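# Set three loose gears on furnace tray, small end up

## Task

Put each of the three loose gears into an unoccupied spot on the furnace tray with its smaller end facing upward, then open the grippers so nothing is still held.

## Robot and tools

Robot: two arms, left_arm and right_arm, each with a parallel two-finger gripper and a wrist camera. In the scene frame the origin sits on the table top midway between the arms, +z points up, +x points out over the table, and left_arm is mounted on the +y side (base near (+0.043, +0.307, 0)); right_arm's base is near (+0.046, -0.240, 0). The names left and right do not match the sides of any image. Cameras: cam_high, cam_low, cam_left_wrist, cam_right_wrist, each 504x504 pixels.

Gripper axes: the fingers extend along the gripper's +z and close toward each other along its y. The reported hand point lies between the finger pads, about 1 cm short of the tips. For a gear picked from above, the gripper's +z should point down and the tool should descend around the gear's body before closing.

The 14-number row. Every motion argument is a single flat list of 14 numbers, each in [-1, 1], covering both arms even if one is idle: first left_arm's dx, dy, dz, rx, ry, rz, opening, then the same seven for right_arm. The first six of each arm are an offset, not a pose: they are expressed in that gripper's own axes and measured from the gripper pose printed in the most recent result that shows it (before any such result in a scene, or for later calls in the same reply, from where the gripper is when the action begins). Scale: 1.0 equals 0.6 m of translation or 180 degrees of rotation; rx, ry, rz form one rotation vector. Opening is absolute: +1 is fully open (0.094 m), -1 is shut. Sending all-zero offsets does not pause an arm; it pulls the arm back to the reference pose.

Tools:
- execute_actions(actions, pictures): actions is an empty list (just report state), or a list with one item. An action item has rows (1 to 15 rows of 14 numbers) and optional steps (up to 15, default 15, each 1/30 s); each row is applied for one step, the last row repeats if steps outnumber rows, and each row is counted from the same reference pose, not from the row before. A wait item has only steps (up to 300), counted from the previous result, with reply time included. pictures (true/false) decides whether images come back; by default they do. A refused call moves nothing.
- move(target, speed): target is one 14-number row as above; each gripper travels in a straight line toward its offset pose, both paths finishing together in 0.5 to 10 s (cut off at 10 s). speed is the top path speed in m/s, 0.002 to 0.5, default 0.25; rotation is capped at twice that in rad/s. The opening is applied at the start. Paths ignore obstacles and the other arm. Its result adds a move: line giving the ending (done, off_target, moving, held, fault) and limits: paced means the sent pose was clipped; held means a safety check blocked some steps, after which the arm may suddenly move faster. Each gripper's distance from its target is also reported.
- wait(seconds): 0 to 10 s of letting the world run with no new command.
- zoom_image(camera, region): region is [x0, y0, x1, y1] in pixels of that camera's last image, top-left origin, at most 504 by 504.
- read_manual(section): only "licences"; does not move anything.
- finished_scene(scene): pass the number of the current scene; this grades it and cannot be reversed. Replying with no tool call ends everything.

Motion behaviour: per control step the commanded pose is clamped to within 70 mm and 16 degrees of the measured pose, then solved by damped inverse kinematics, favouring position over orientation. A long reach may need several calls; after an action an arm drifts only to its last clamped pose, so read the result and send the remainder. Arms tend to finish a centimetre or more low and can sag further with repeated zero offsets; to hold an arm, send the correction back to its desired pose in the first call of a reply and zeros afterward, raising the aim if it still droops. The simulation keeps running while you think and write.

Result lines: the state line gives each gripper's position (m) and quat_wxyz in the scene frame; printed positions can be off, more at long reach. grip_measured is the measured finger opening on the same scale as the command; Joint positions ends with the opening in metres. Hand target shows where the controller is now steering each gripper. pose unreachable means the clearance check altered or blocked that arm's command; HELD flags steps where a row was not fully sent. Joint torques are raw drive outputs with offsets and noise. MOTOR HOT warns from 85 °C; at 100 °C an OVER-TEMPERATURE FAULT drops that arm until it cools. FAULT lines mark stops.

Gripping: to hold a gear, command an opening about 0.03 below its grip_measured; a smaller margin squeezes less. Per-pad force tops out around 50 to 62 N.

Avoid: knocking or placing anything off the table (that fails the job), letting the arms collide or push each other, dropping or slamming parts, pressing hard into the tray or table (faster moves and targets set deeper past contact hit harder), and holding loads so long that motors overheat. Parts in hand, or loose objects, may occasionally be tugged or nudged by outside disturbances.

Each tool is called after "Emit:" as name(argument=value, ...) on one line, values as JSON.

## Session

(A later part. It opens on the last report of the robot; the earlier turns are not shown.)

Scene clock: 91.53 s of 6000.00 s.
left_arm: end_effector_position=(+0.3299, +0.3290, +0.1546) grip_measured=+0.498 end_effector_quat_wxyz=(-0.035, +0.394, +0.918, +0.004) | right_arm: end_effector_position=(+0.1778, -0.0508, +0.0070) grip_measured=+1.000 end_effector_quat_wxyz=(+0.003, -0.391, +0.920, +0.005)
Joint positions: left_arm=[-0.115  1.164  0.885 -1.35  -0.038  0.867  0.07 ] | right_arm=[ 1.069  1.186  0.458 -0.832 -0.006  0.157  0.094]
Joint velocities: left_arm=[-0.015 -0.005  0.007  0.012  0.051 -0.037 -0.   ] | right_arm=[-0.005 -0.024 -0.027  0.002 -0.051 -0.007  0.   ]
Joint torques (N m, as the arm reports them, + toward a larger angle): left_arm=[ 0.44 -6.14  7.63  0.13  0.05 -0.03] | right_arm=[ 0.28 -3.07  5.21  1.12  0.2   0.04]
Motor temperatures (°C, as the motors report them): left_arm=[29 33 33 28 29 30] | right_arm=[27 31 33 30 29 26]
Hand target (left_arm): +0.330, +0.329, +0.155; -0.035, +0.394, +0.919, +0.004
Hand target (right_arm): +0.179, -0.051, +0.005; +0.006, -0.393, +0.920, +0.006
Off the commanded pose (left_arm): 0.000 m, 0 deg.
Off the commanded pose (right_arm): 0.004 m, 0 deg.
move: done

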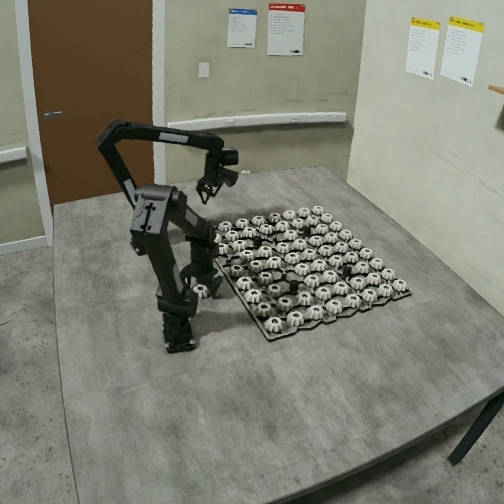

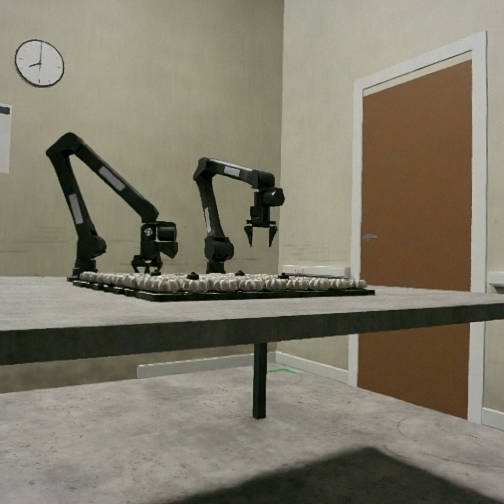

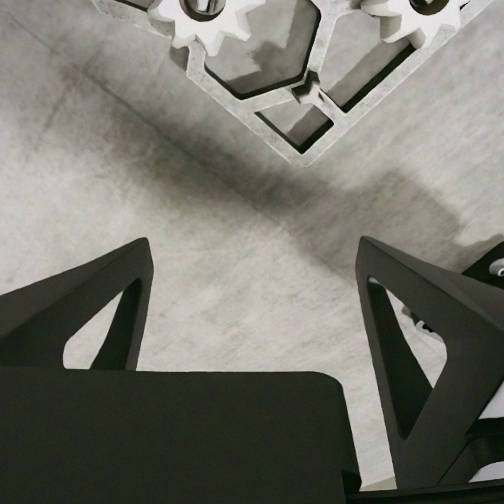

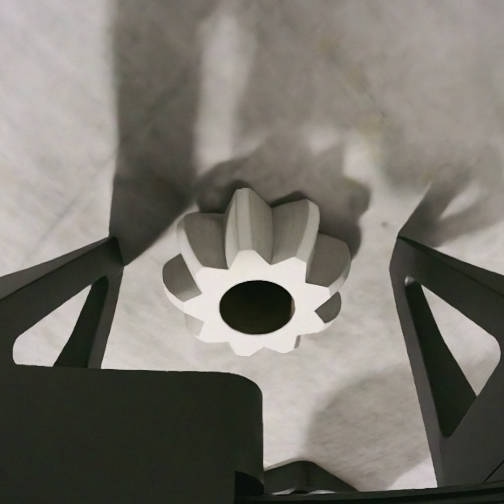

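Emit:
move(target=[0,0,0,0,0,0,0.5, 0,0,0,0,0,0,0.185], speed=0.05)

Emit:
move(target=[0,0,0,0,0,0,0.5, -0.03,0,-0.23,0,0,0,0.18], speed=0.18)

Scene clock: 104.43 s of 6000.00 s.
left_arm: end_effector_position=(+0.3299, +0.3290, +0.1546) grip_measured=+0.498 end_effector_quat_wxyz=(-0.035, +0.394, +0.918, +0.004) | right_arm: end_effector_position=(+0.1778, -0.0508, +0.0070) grip_measured=+0.205 end_effector_quat_wxyz=(+0.003, -0.391, +0.920, +0.006)
Joint positions: left_arm=[-0.115  1.164  0.885 -1.35  -0.038  0.867  0.07 ] | right_arm=[ 1.069  1.186  0.458 -0.832 -0.006  0.157  0.057]
Joint velocities: left_arm=[ 0.015  0.005 -0.017 -0.002  0.022 -0.051  0.   ] | right_arm=[-0.015 -0.015  0.012  0.002  0.037  0.022  0.001]
Joint torques (N m, as the arm reports them, + toward a larger angle): left_arm=[ 0.43 -6.11  7.63  0.13  0.05 -0.02] | right_arm=[ 0.63 -3.34  5.6   0.57  0.17  0.1 ]
Motor temperatures (°C, as the motors report them): left_arm=[29 33 33 28 29 30] | right_arm=[27 30 32 30 29 26]
Hand target (left_arm): +0.330, +0.329, +0.155; -0.035, +0.394, +0.918, +0.004
Hand target (right_arm): +0.178, -0.051, +0.007; +0.003, -0.391, +0.920, +0.005
Off the commanded pose (left_arm): 0.000 m, 0 deg.
Off the commanded pose (right_arm): 0.000 m, 0 deg.
After step 90, 9.20 s passed at rest.
move: done

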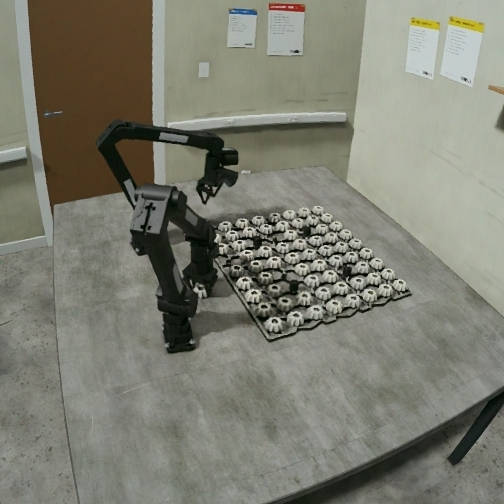

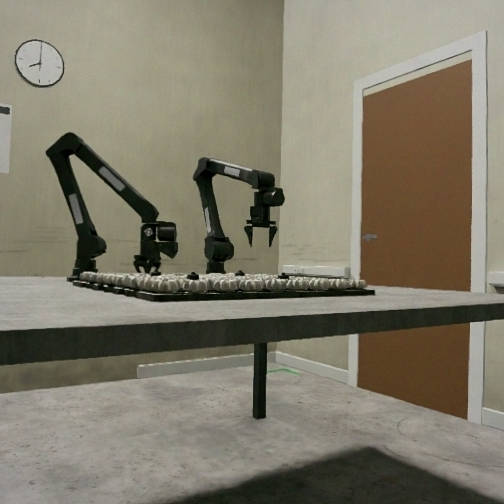

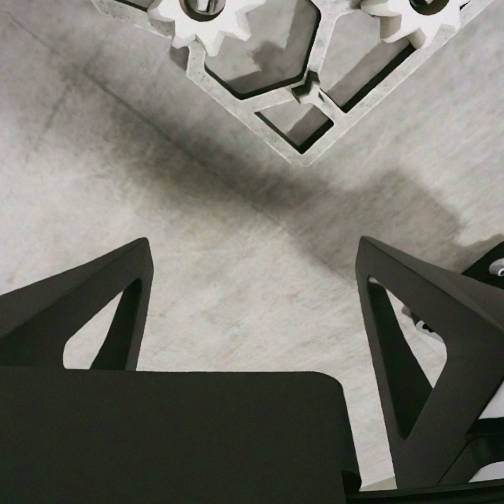

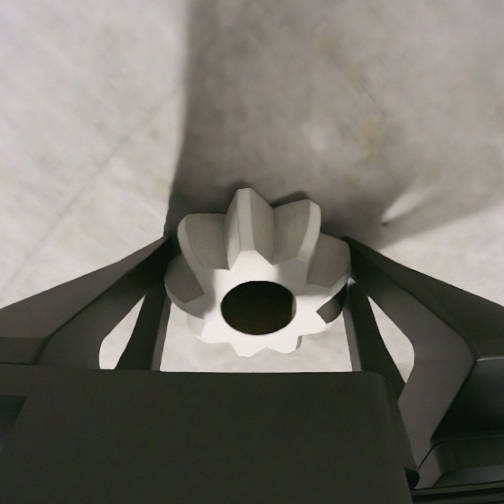

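Scene clock: 105.63 s of 6000.00 s.
left_arm: end_effector_position=(+0.3299, +0.3290, +0.1546) grip_measured=+0.498 end_effector_quat_wxyz=(-0.035, +0.394, +0.918, +0.004) | right_arm: end_effector_position=(+0.1747, -0.0552, +0.1151) grip_measured=+0.205 end_effector_quat_wxyz=(-0.027, -0.391, +0.920, -0.013)
Joint positions: left_arm=[-0.115  1.164  0.885 -1.35  -0.038  0.867  0.07 ] | right_arm=[ 1.069  1.016  0.675 -1.29  -0.006  0.157  0.057]
Joint velocities: left_arm=[-0.015 -0.015 -0.002 -0.012 -0.022  0.095 -0.001] | right_arm=[-0.015  0.015 -0.002 -0.002 -0.051 -0.022 -0.   ]
Joint torques (N m, as the arm reports them, + toward a larger angle): left_arm=[ 0.43 -6.15  7.63  0.12  0.05 -0.01] | right_arm=[ 0.31 -3.45 11.37  0.02  0.17 -0.03]
Motor temperatures (°C, as the motors report them): left_arm=[29 33 33 28 29 30] | right_arm=[27 30 32 30 29 26]
Hand target (left_arm): +0.330, +0.329, +0.155; -0.035, +0.394, +0.918, +0.004
Hand target (right_arm): +0.189, -0.038, +0.144; +0.003, -0.391, +0.920, +0.005
Off the commanded pose (left_arm): 0.000 m, 0 deg.
Off the commanded pose (right_arm): 0.037 m, 4 deg.
move: off_target (right_arm)

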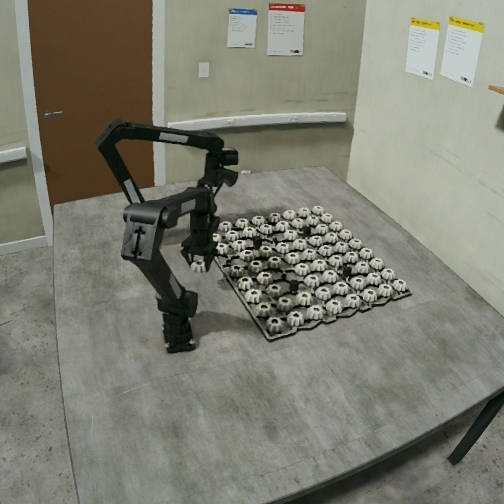

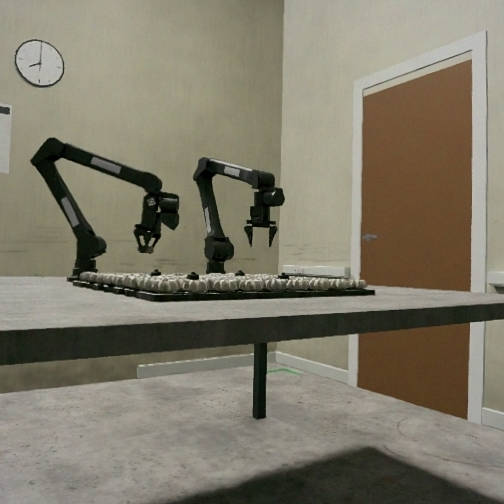

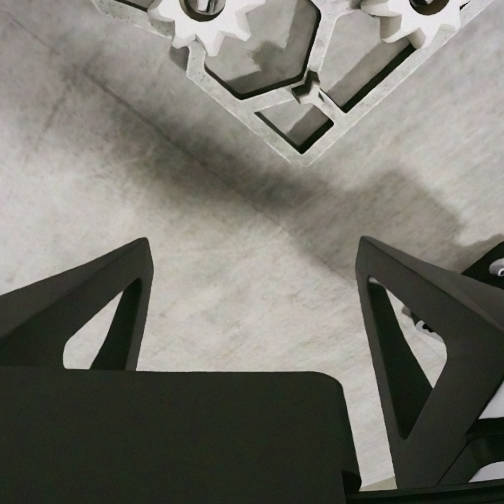

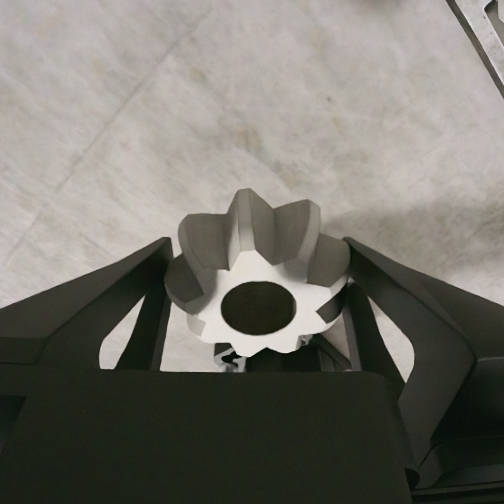

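Emit:
move(target=[0,0,0,0,0,0,0.5, -0.379,-0.025,-0.081,-0.001,-0.019,0.003,0.175], speed=0.2)

Scene clock: 113.30 s of 6000.00 s.
left_arm: end_effector_position=(+0.3299, +0.3290, +0.1546) grip_measured=+0.498 end_effector_quat_wxyz=(-0.035, +0.394, +0.918, +0.004) | right_arm: end_effector_position=(+0.3249, +0.0846, +0.1204) grip_measured=+0.205 end_effector_quat_wxyz=(-0.028, -0.385, +0.922, -0.014)
Joint positions: left_arm=[-0.115  1.164  0.885 -1.35  -0.038  0.867  0.07 ] | right_arm=[ 0.971  1.57   1.185 -1.249 -0.001  0.071  0.057]
Joint velocities: left_arm=[-0.005  0.005 -0.007  0.007 -0.007 -0.037  0.   ] | right_arm=[-0.005  0.005 -0.007  0.002 -0.037 -0.066 -0.001]
Joint torques (N m, as the arm reports them, + toward a larger angle): left_arm=[ 0.4  -6.14  7.63  0.12  0.05 -0.02] | right_arm=[  0.21 -11.07  11.19   0.02   0.21  -0.03]
Motor temperatures (°C, as the motors report them): left_arm=[29 33 33 28 29 30] | right_arm=[27 30 34 30 29 26]
Hand target (left_arm): +0.330, +0.329, +0.155; -0.035, +0.394, +0.918, +0.004
Hand target (right_arm): +0.343, +0.100, +0.149; +0.001, -0.387, +0.922, +0.000
Off the commanded pose (left_arm): 0.000 m, 0 deg.
Off the commanded pose (right_arm): 0.039 m, 4 deg.
After step 90, 3.10 s passed at rest.
move: off_target (right_arm)

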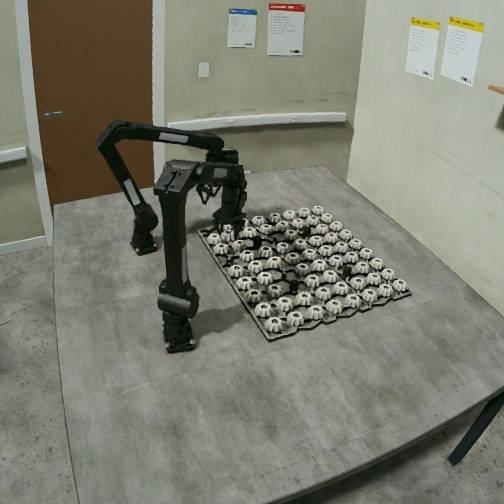

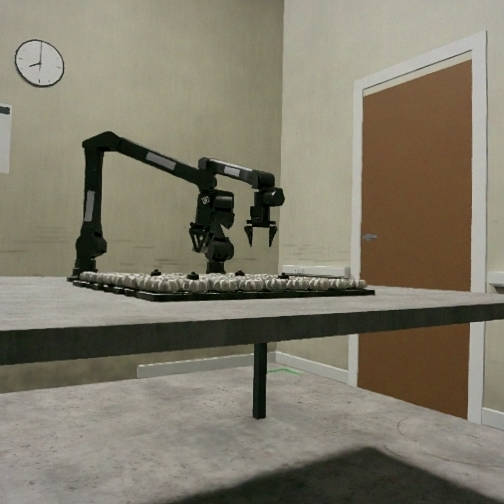

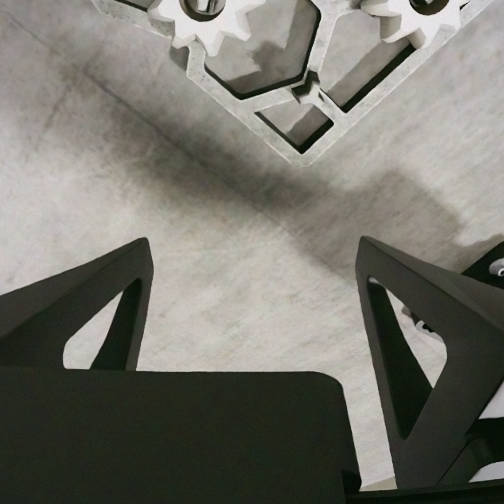

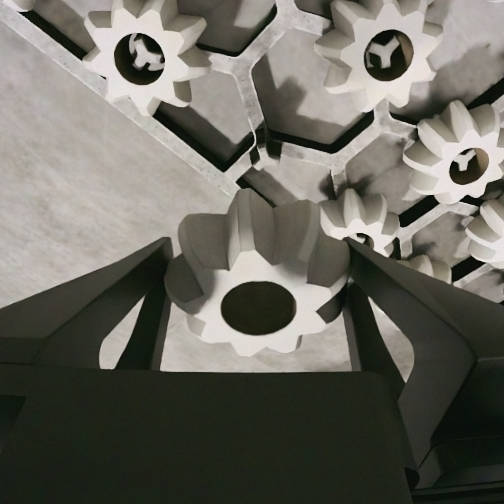

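Emit:
move(target=[0,0,0,0,0,0,0.5, -0.0148,-0.012,0.103,-0.001,-0.026,0,0.175], speed=0.08)

Scene clock: 119.37 s of 6000.00 s.
left_arm: end_effector_position=(+0.3299, +0.3290, +0.1546) grip_measured=+0.498 end_effector_quat_wxyz=(-0.035, +0.394, +0.918, +0.004) | right_arm: end_effector_position=(+0.3274, +0.0800, +0.0549) grip_measured=+0.205 end_effector_quat_wxyz=(-0.003, -0.384, +0.923, -0.001)
Joint positions: left_arm=[-0.115  1.164  0.885 -1.35  -0.038  0.867  0.07 ] | right_arm=[ 0.959  1.612  1.044 -1.009 -0.001  0.062  0.057]
Joint velocities: left_arm=[-0.005 -0.005  0.012 -0.007  0.037  0.022 -0.   ] | right_arm=[-0.005 -0.024  0.002 -0.002  0.051  0.037  0.   ]
Joint torques (N m, as the arm reports them, + toward a larger angle): left_arm=[ 0.42 -6.13  7.62  0.13  0.05 -0.02] | right_arm=[ -0.18 -10.6    6.38   1.15   0.2    0.  ]
Motor temperatures (°C, as the motors report them): left_arm=[29 32 33 28 29 30] | right_arm=[27 30 34 30 29 26]
Hand target (left_arm): +0.330, +0.329, +0.155; -0.035, +0.394, +0.918, +0.004
Hand target (right_arm): +0.334, +0.082, +0.059; +0.009, -0.386, +0.922, +0.003
Off the commanded pose (left_arm): 0.000 m, 0 deg.
Off the commanded pose (right_arm): 0.008 m, 1 deg.
After step 90, 1.90 s passed at rest.
move: done

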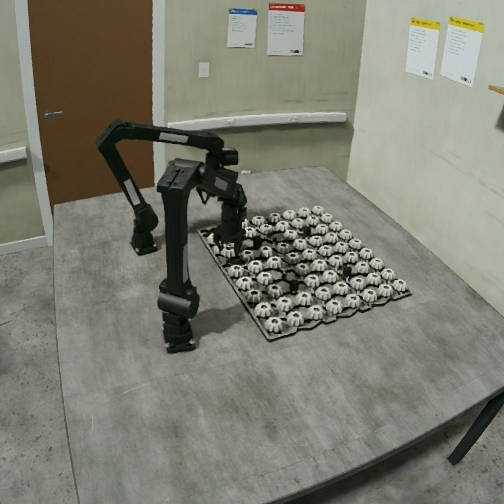

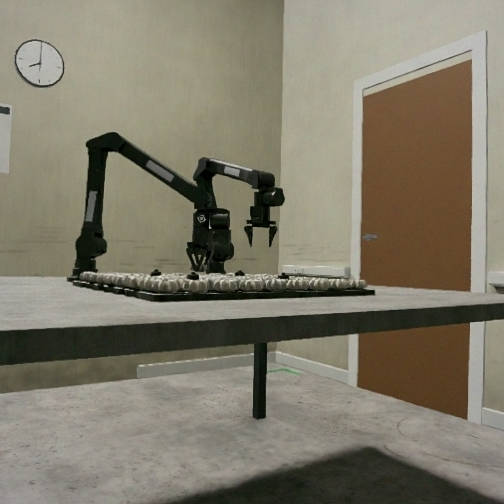

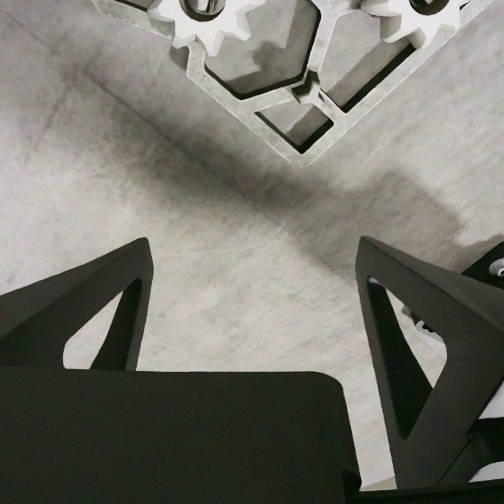

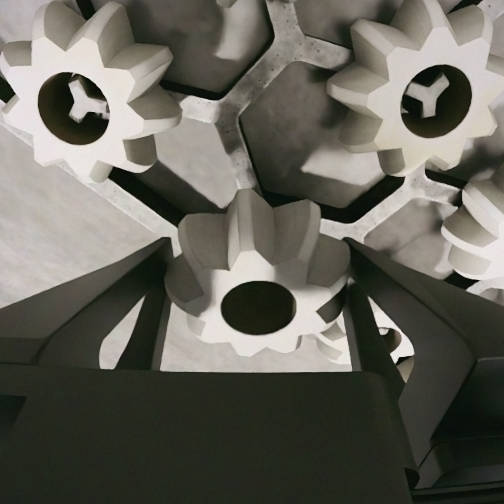

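Emit:
move(target=[0,0,0,0,0,0,0.5, -0.012,-0.003,0.063,0,0,0,0.175], speed=0.03)

Scene clock: 123.50 s of 6000.00 s.
left_arm: end_effector_position=(+0.3299, +0.3290, +0.1546) grip_measured=+0.498 end_effector_quat_wxyz=(-0.035, +0.394, +0.918, +0.004) | right_arm: end_effector_position=(+0.3268, +0.0793, +0.0223) grip_measured=+0.205 end_effector_quat_wxyz=(-0.013, -0.385, +0.923, -0.006)
Joint positions: left_arm=[-0.115  1.164  0.885 -1.35  -0.038  0.867  0.07 ] | right_arm=[ 0.959  1.675  1.022 -0.947 -0.     0.061  0.057]
Joint velocities: left_arm=[ 0.005 -0.005 -0.017  0.007  0.051  0.022  0.001] | right_arm=[-0.005  0.005  0.002 -0.017  0.037 -0.022  0.   ]
Joint torques (N m, as the arm reports them, + toward a larger angle): left_arm=[ 0.41 -6.16  7.63  0.13  0.05 -0.02] | right_arm=[ 0.02 -9.87  5.81  1.91  0.11  0.01]
Motor temperatures (°C, as the motors report them): left_arm=[29 32 33 28 29 30] | right_arm=[27 31 34 30 29 26]
Hand target (left_arm): +0.330, +0.329, +0.155; -0.035, +0.394, +0.918, +0.004
Hand target (right_arm): +0.334, +0.083, +0.017; -0.002, -0.384, +0.923, -0.001
Off the commanded pose (left_arm): 0.000 m, 0 deg.
Off the commanded pose (right_arm): 0.010 m, 1 deg.
move: done

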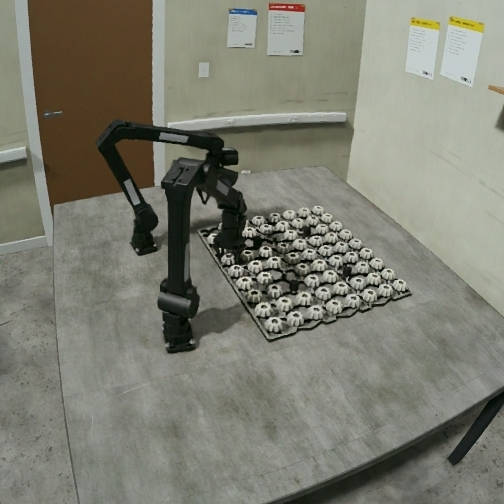

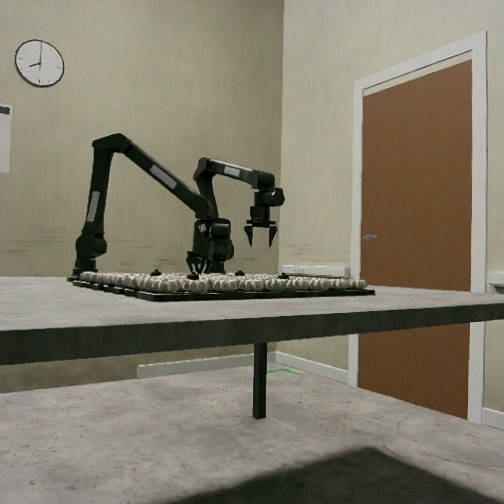

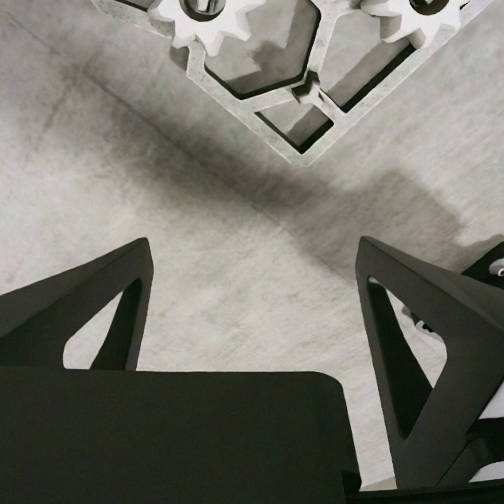

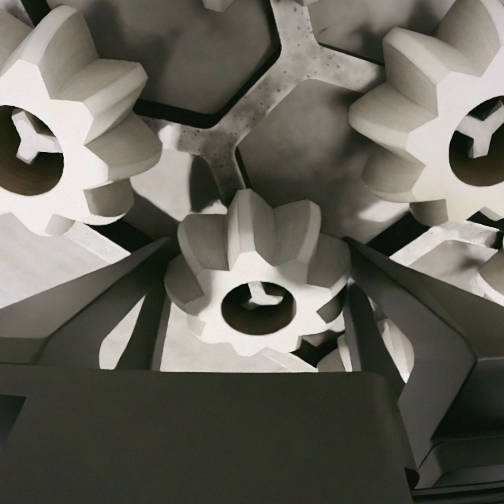

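Emit:
move(target=[0,0,0,0,0,0,0.5, 0,0,0,0,0,0,0.5], speed=0.05)

Emit:
move(target=[0,0,0,0,0,0,0.5, -0.03,0,-0.18,0,0,0,0.5], speed=0.14)

Scene clock: 126.10 s of 6000.00 s.
left_arm: end_effector_position=(+0.3299, +0.3290, +0.1546) grip_measured=+0.498 end_effector_quat_wxyz=(-0.035, +0.394, +0.918, +0.004) | right_arm: end_effector_position=(+0.3268, +0.0792, +0.0223) grip_measured=+0.499 end_effector_quat_wxyz=(-0.013, -0.385, +0.923, -0.006)
Joint positions: left_arm=[-0.115  1.164  0.885 -1.35  -0.038  0.867  0.07 ] | right_arm=[ 0.959  1.675  1.022 -0.947 -0.     0.061  0.07 ]
Joint velocities: left_arm=[-0.005  0.005  0.002  0.007  0.007 -0.022 -0.001] | right_arm=[-0.005 -0.015 -0.022  0.012  0.007 -0.037 -0.   ]
Joint torques (N m, as the arm reports them, + toward a larger angle): left_arm=[ 0.45 -6.14  7.63  0.13  0.05 -0.02] | right_arm=[  0.77 -11.     5.93   0.63   0.08   0.07]
Motor temperatures (°C, as the motors report them): left_arm=[29 32 33 28 29 30] | right_arm=[27 31 33 30 29 26]
Hand target (left_arm): +0.330, +0.329, +0.155; -0.035, +0.394, +0.918, +0.004
Hand target (right_arm): +0.327, +0.079, +0.022; -0.013, -0.385, +0.923, -0.006
Off the commanded pose (left_arm): 0.000 m, 0 deg.
Off the commanded pose (right_arm): 0.000 m, 0 deg.
move: done

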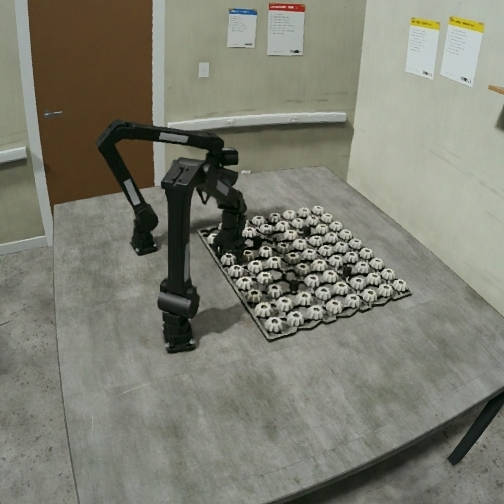

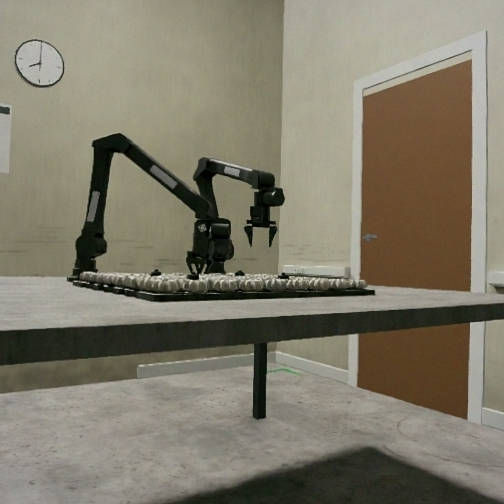

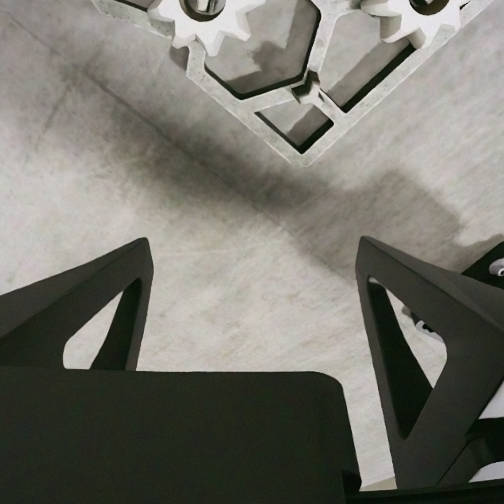

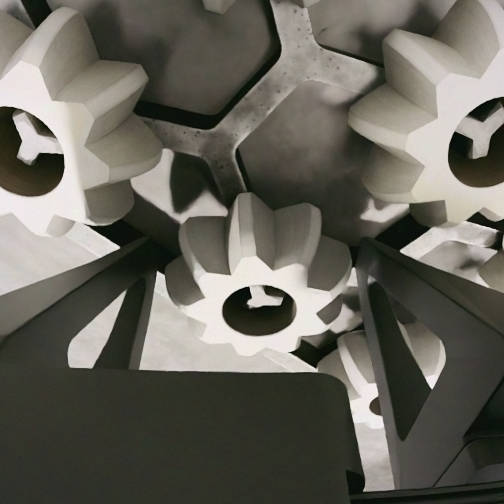

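Scene clock: 127.27 s of 6000.00 s.
left_arm: end_effector_position=(+0.3299, +0.3290, +0.1546) grip_measured=+0.498 end_effector_quat_wxyz=(-0.035, +0.394, +0.918, +0.004) | right_arm: end_effector_position=(+0.3280, +0.0806, +0.1044) grip_measured=+0.499 end_effector_quat_wxyz=(-0.039, -0.384, +0.922, -0.019)
Joint positions: left_arm=[-0.115  1.164  0.885 -1.35  -0.038  0.867  0.07 ] | right_arm=[ 0.959  1.599  1.173 -1.231 -0.     0.061  0.07 ]
Joint velocities: left_arm=[ 0.005  0.005 -0.007 -0.007 -0.007 -0.022  0.   ] | right_arm=[-0.015 -0.024 -0.007 -0.012  0.125  0.037 -0.   ]
Joint torques (N m, as the arm reports them, + toward a larger angle): left_arm=[ 0.41 -6.09  7.63  0.13  0.05 -0.02] | right_arm=[  0.73 -12.12  10.2   -0.06   0.18   0.13]
Motor temperatures (°C, as the motors report them): left_arm=[29 32 33 28 29 30] | right_arm=[27 31 34 30 29 26]
Hand target (left_arm): +0.330, +0.329, +0.155; -0.035, +0.394, +0.918, +0.004
Hand target (right_arm): +0.341, +0.096, +0.129; -0.013, -0.385, +0.923, -0.006
Off the commanded pose (left_arm): 0.000 m, 0 deg.
Off the commanded pose (right_arm): 0.032 m, 3 deg.
move: off_target (right_arm)

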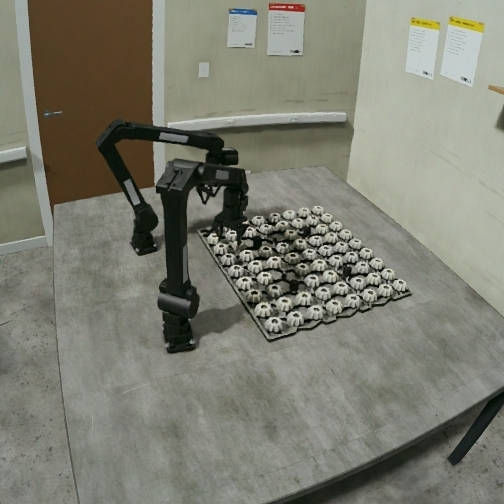

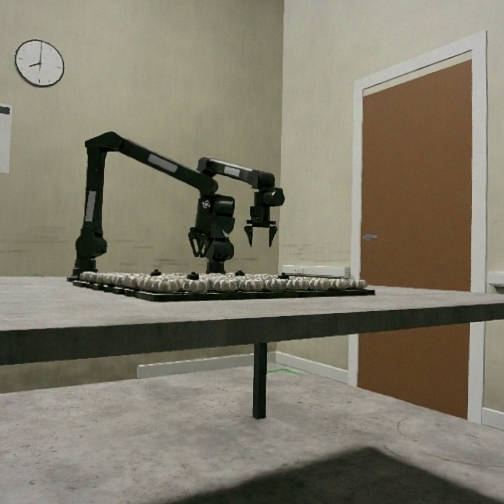

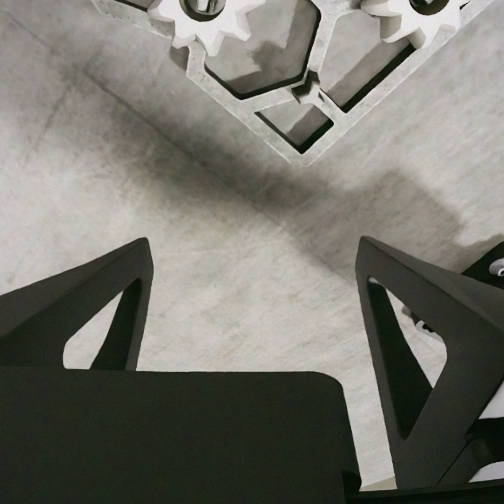

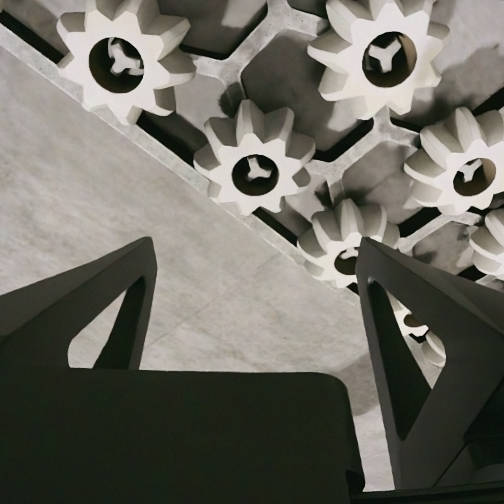

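Emit:
finished_scene(scene=2)

The scene is finished: the task was done.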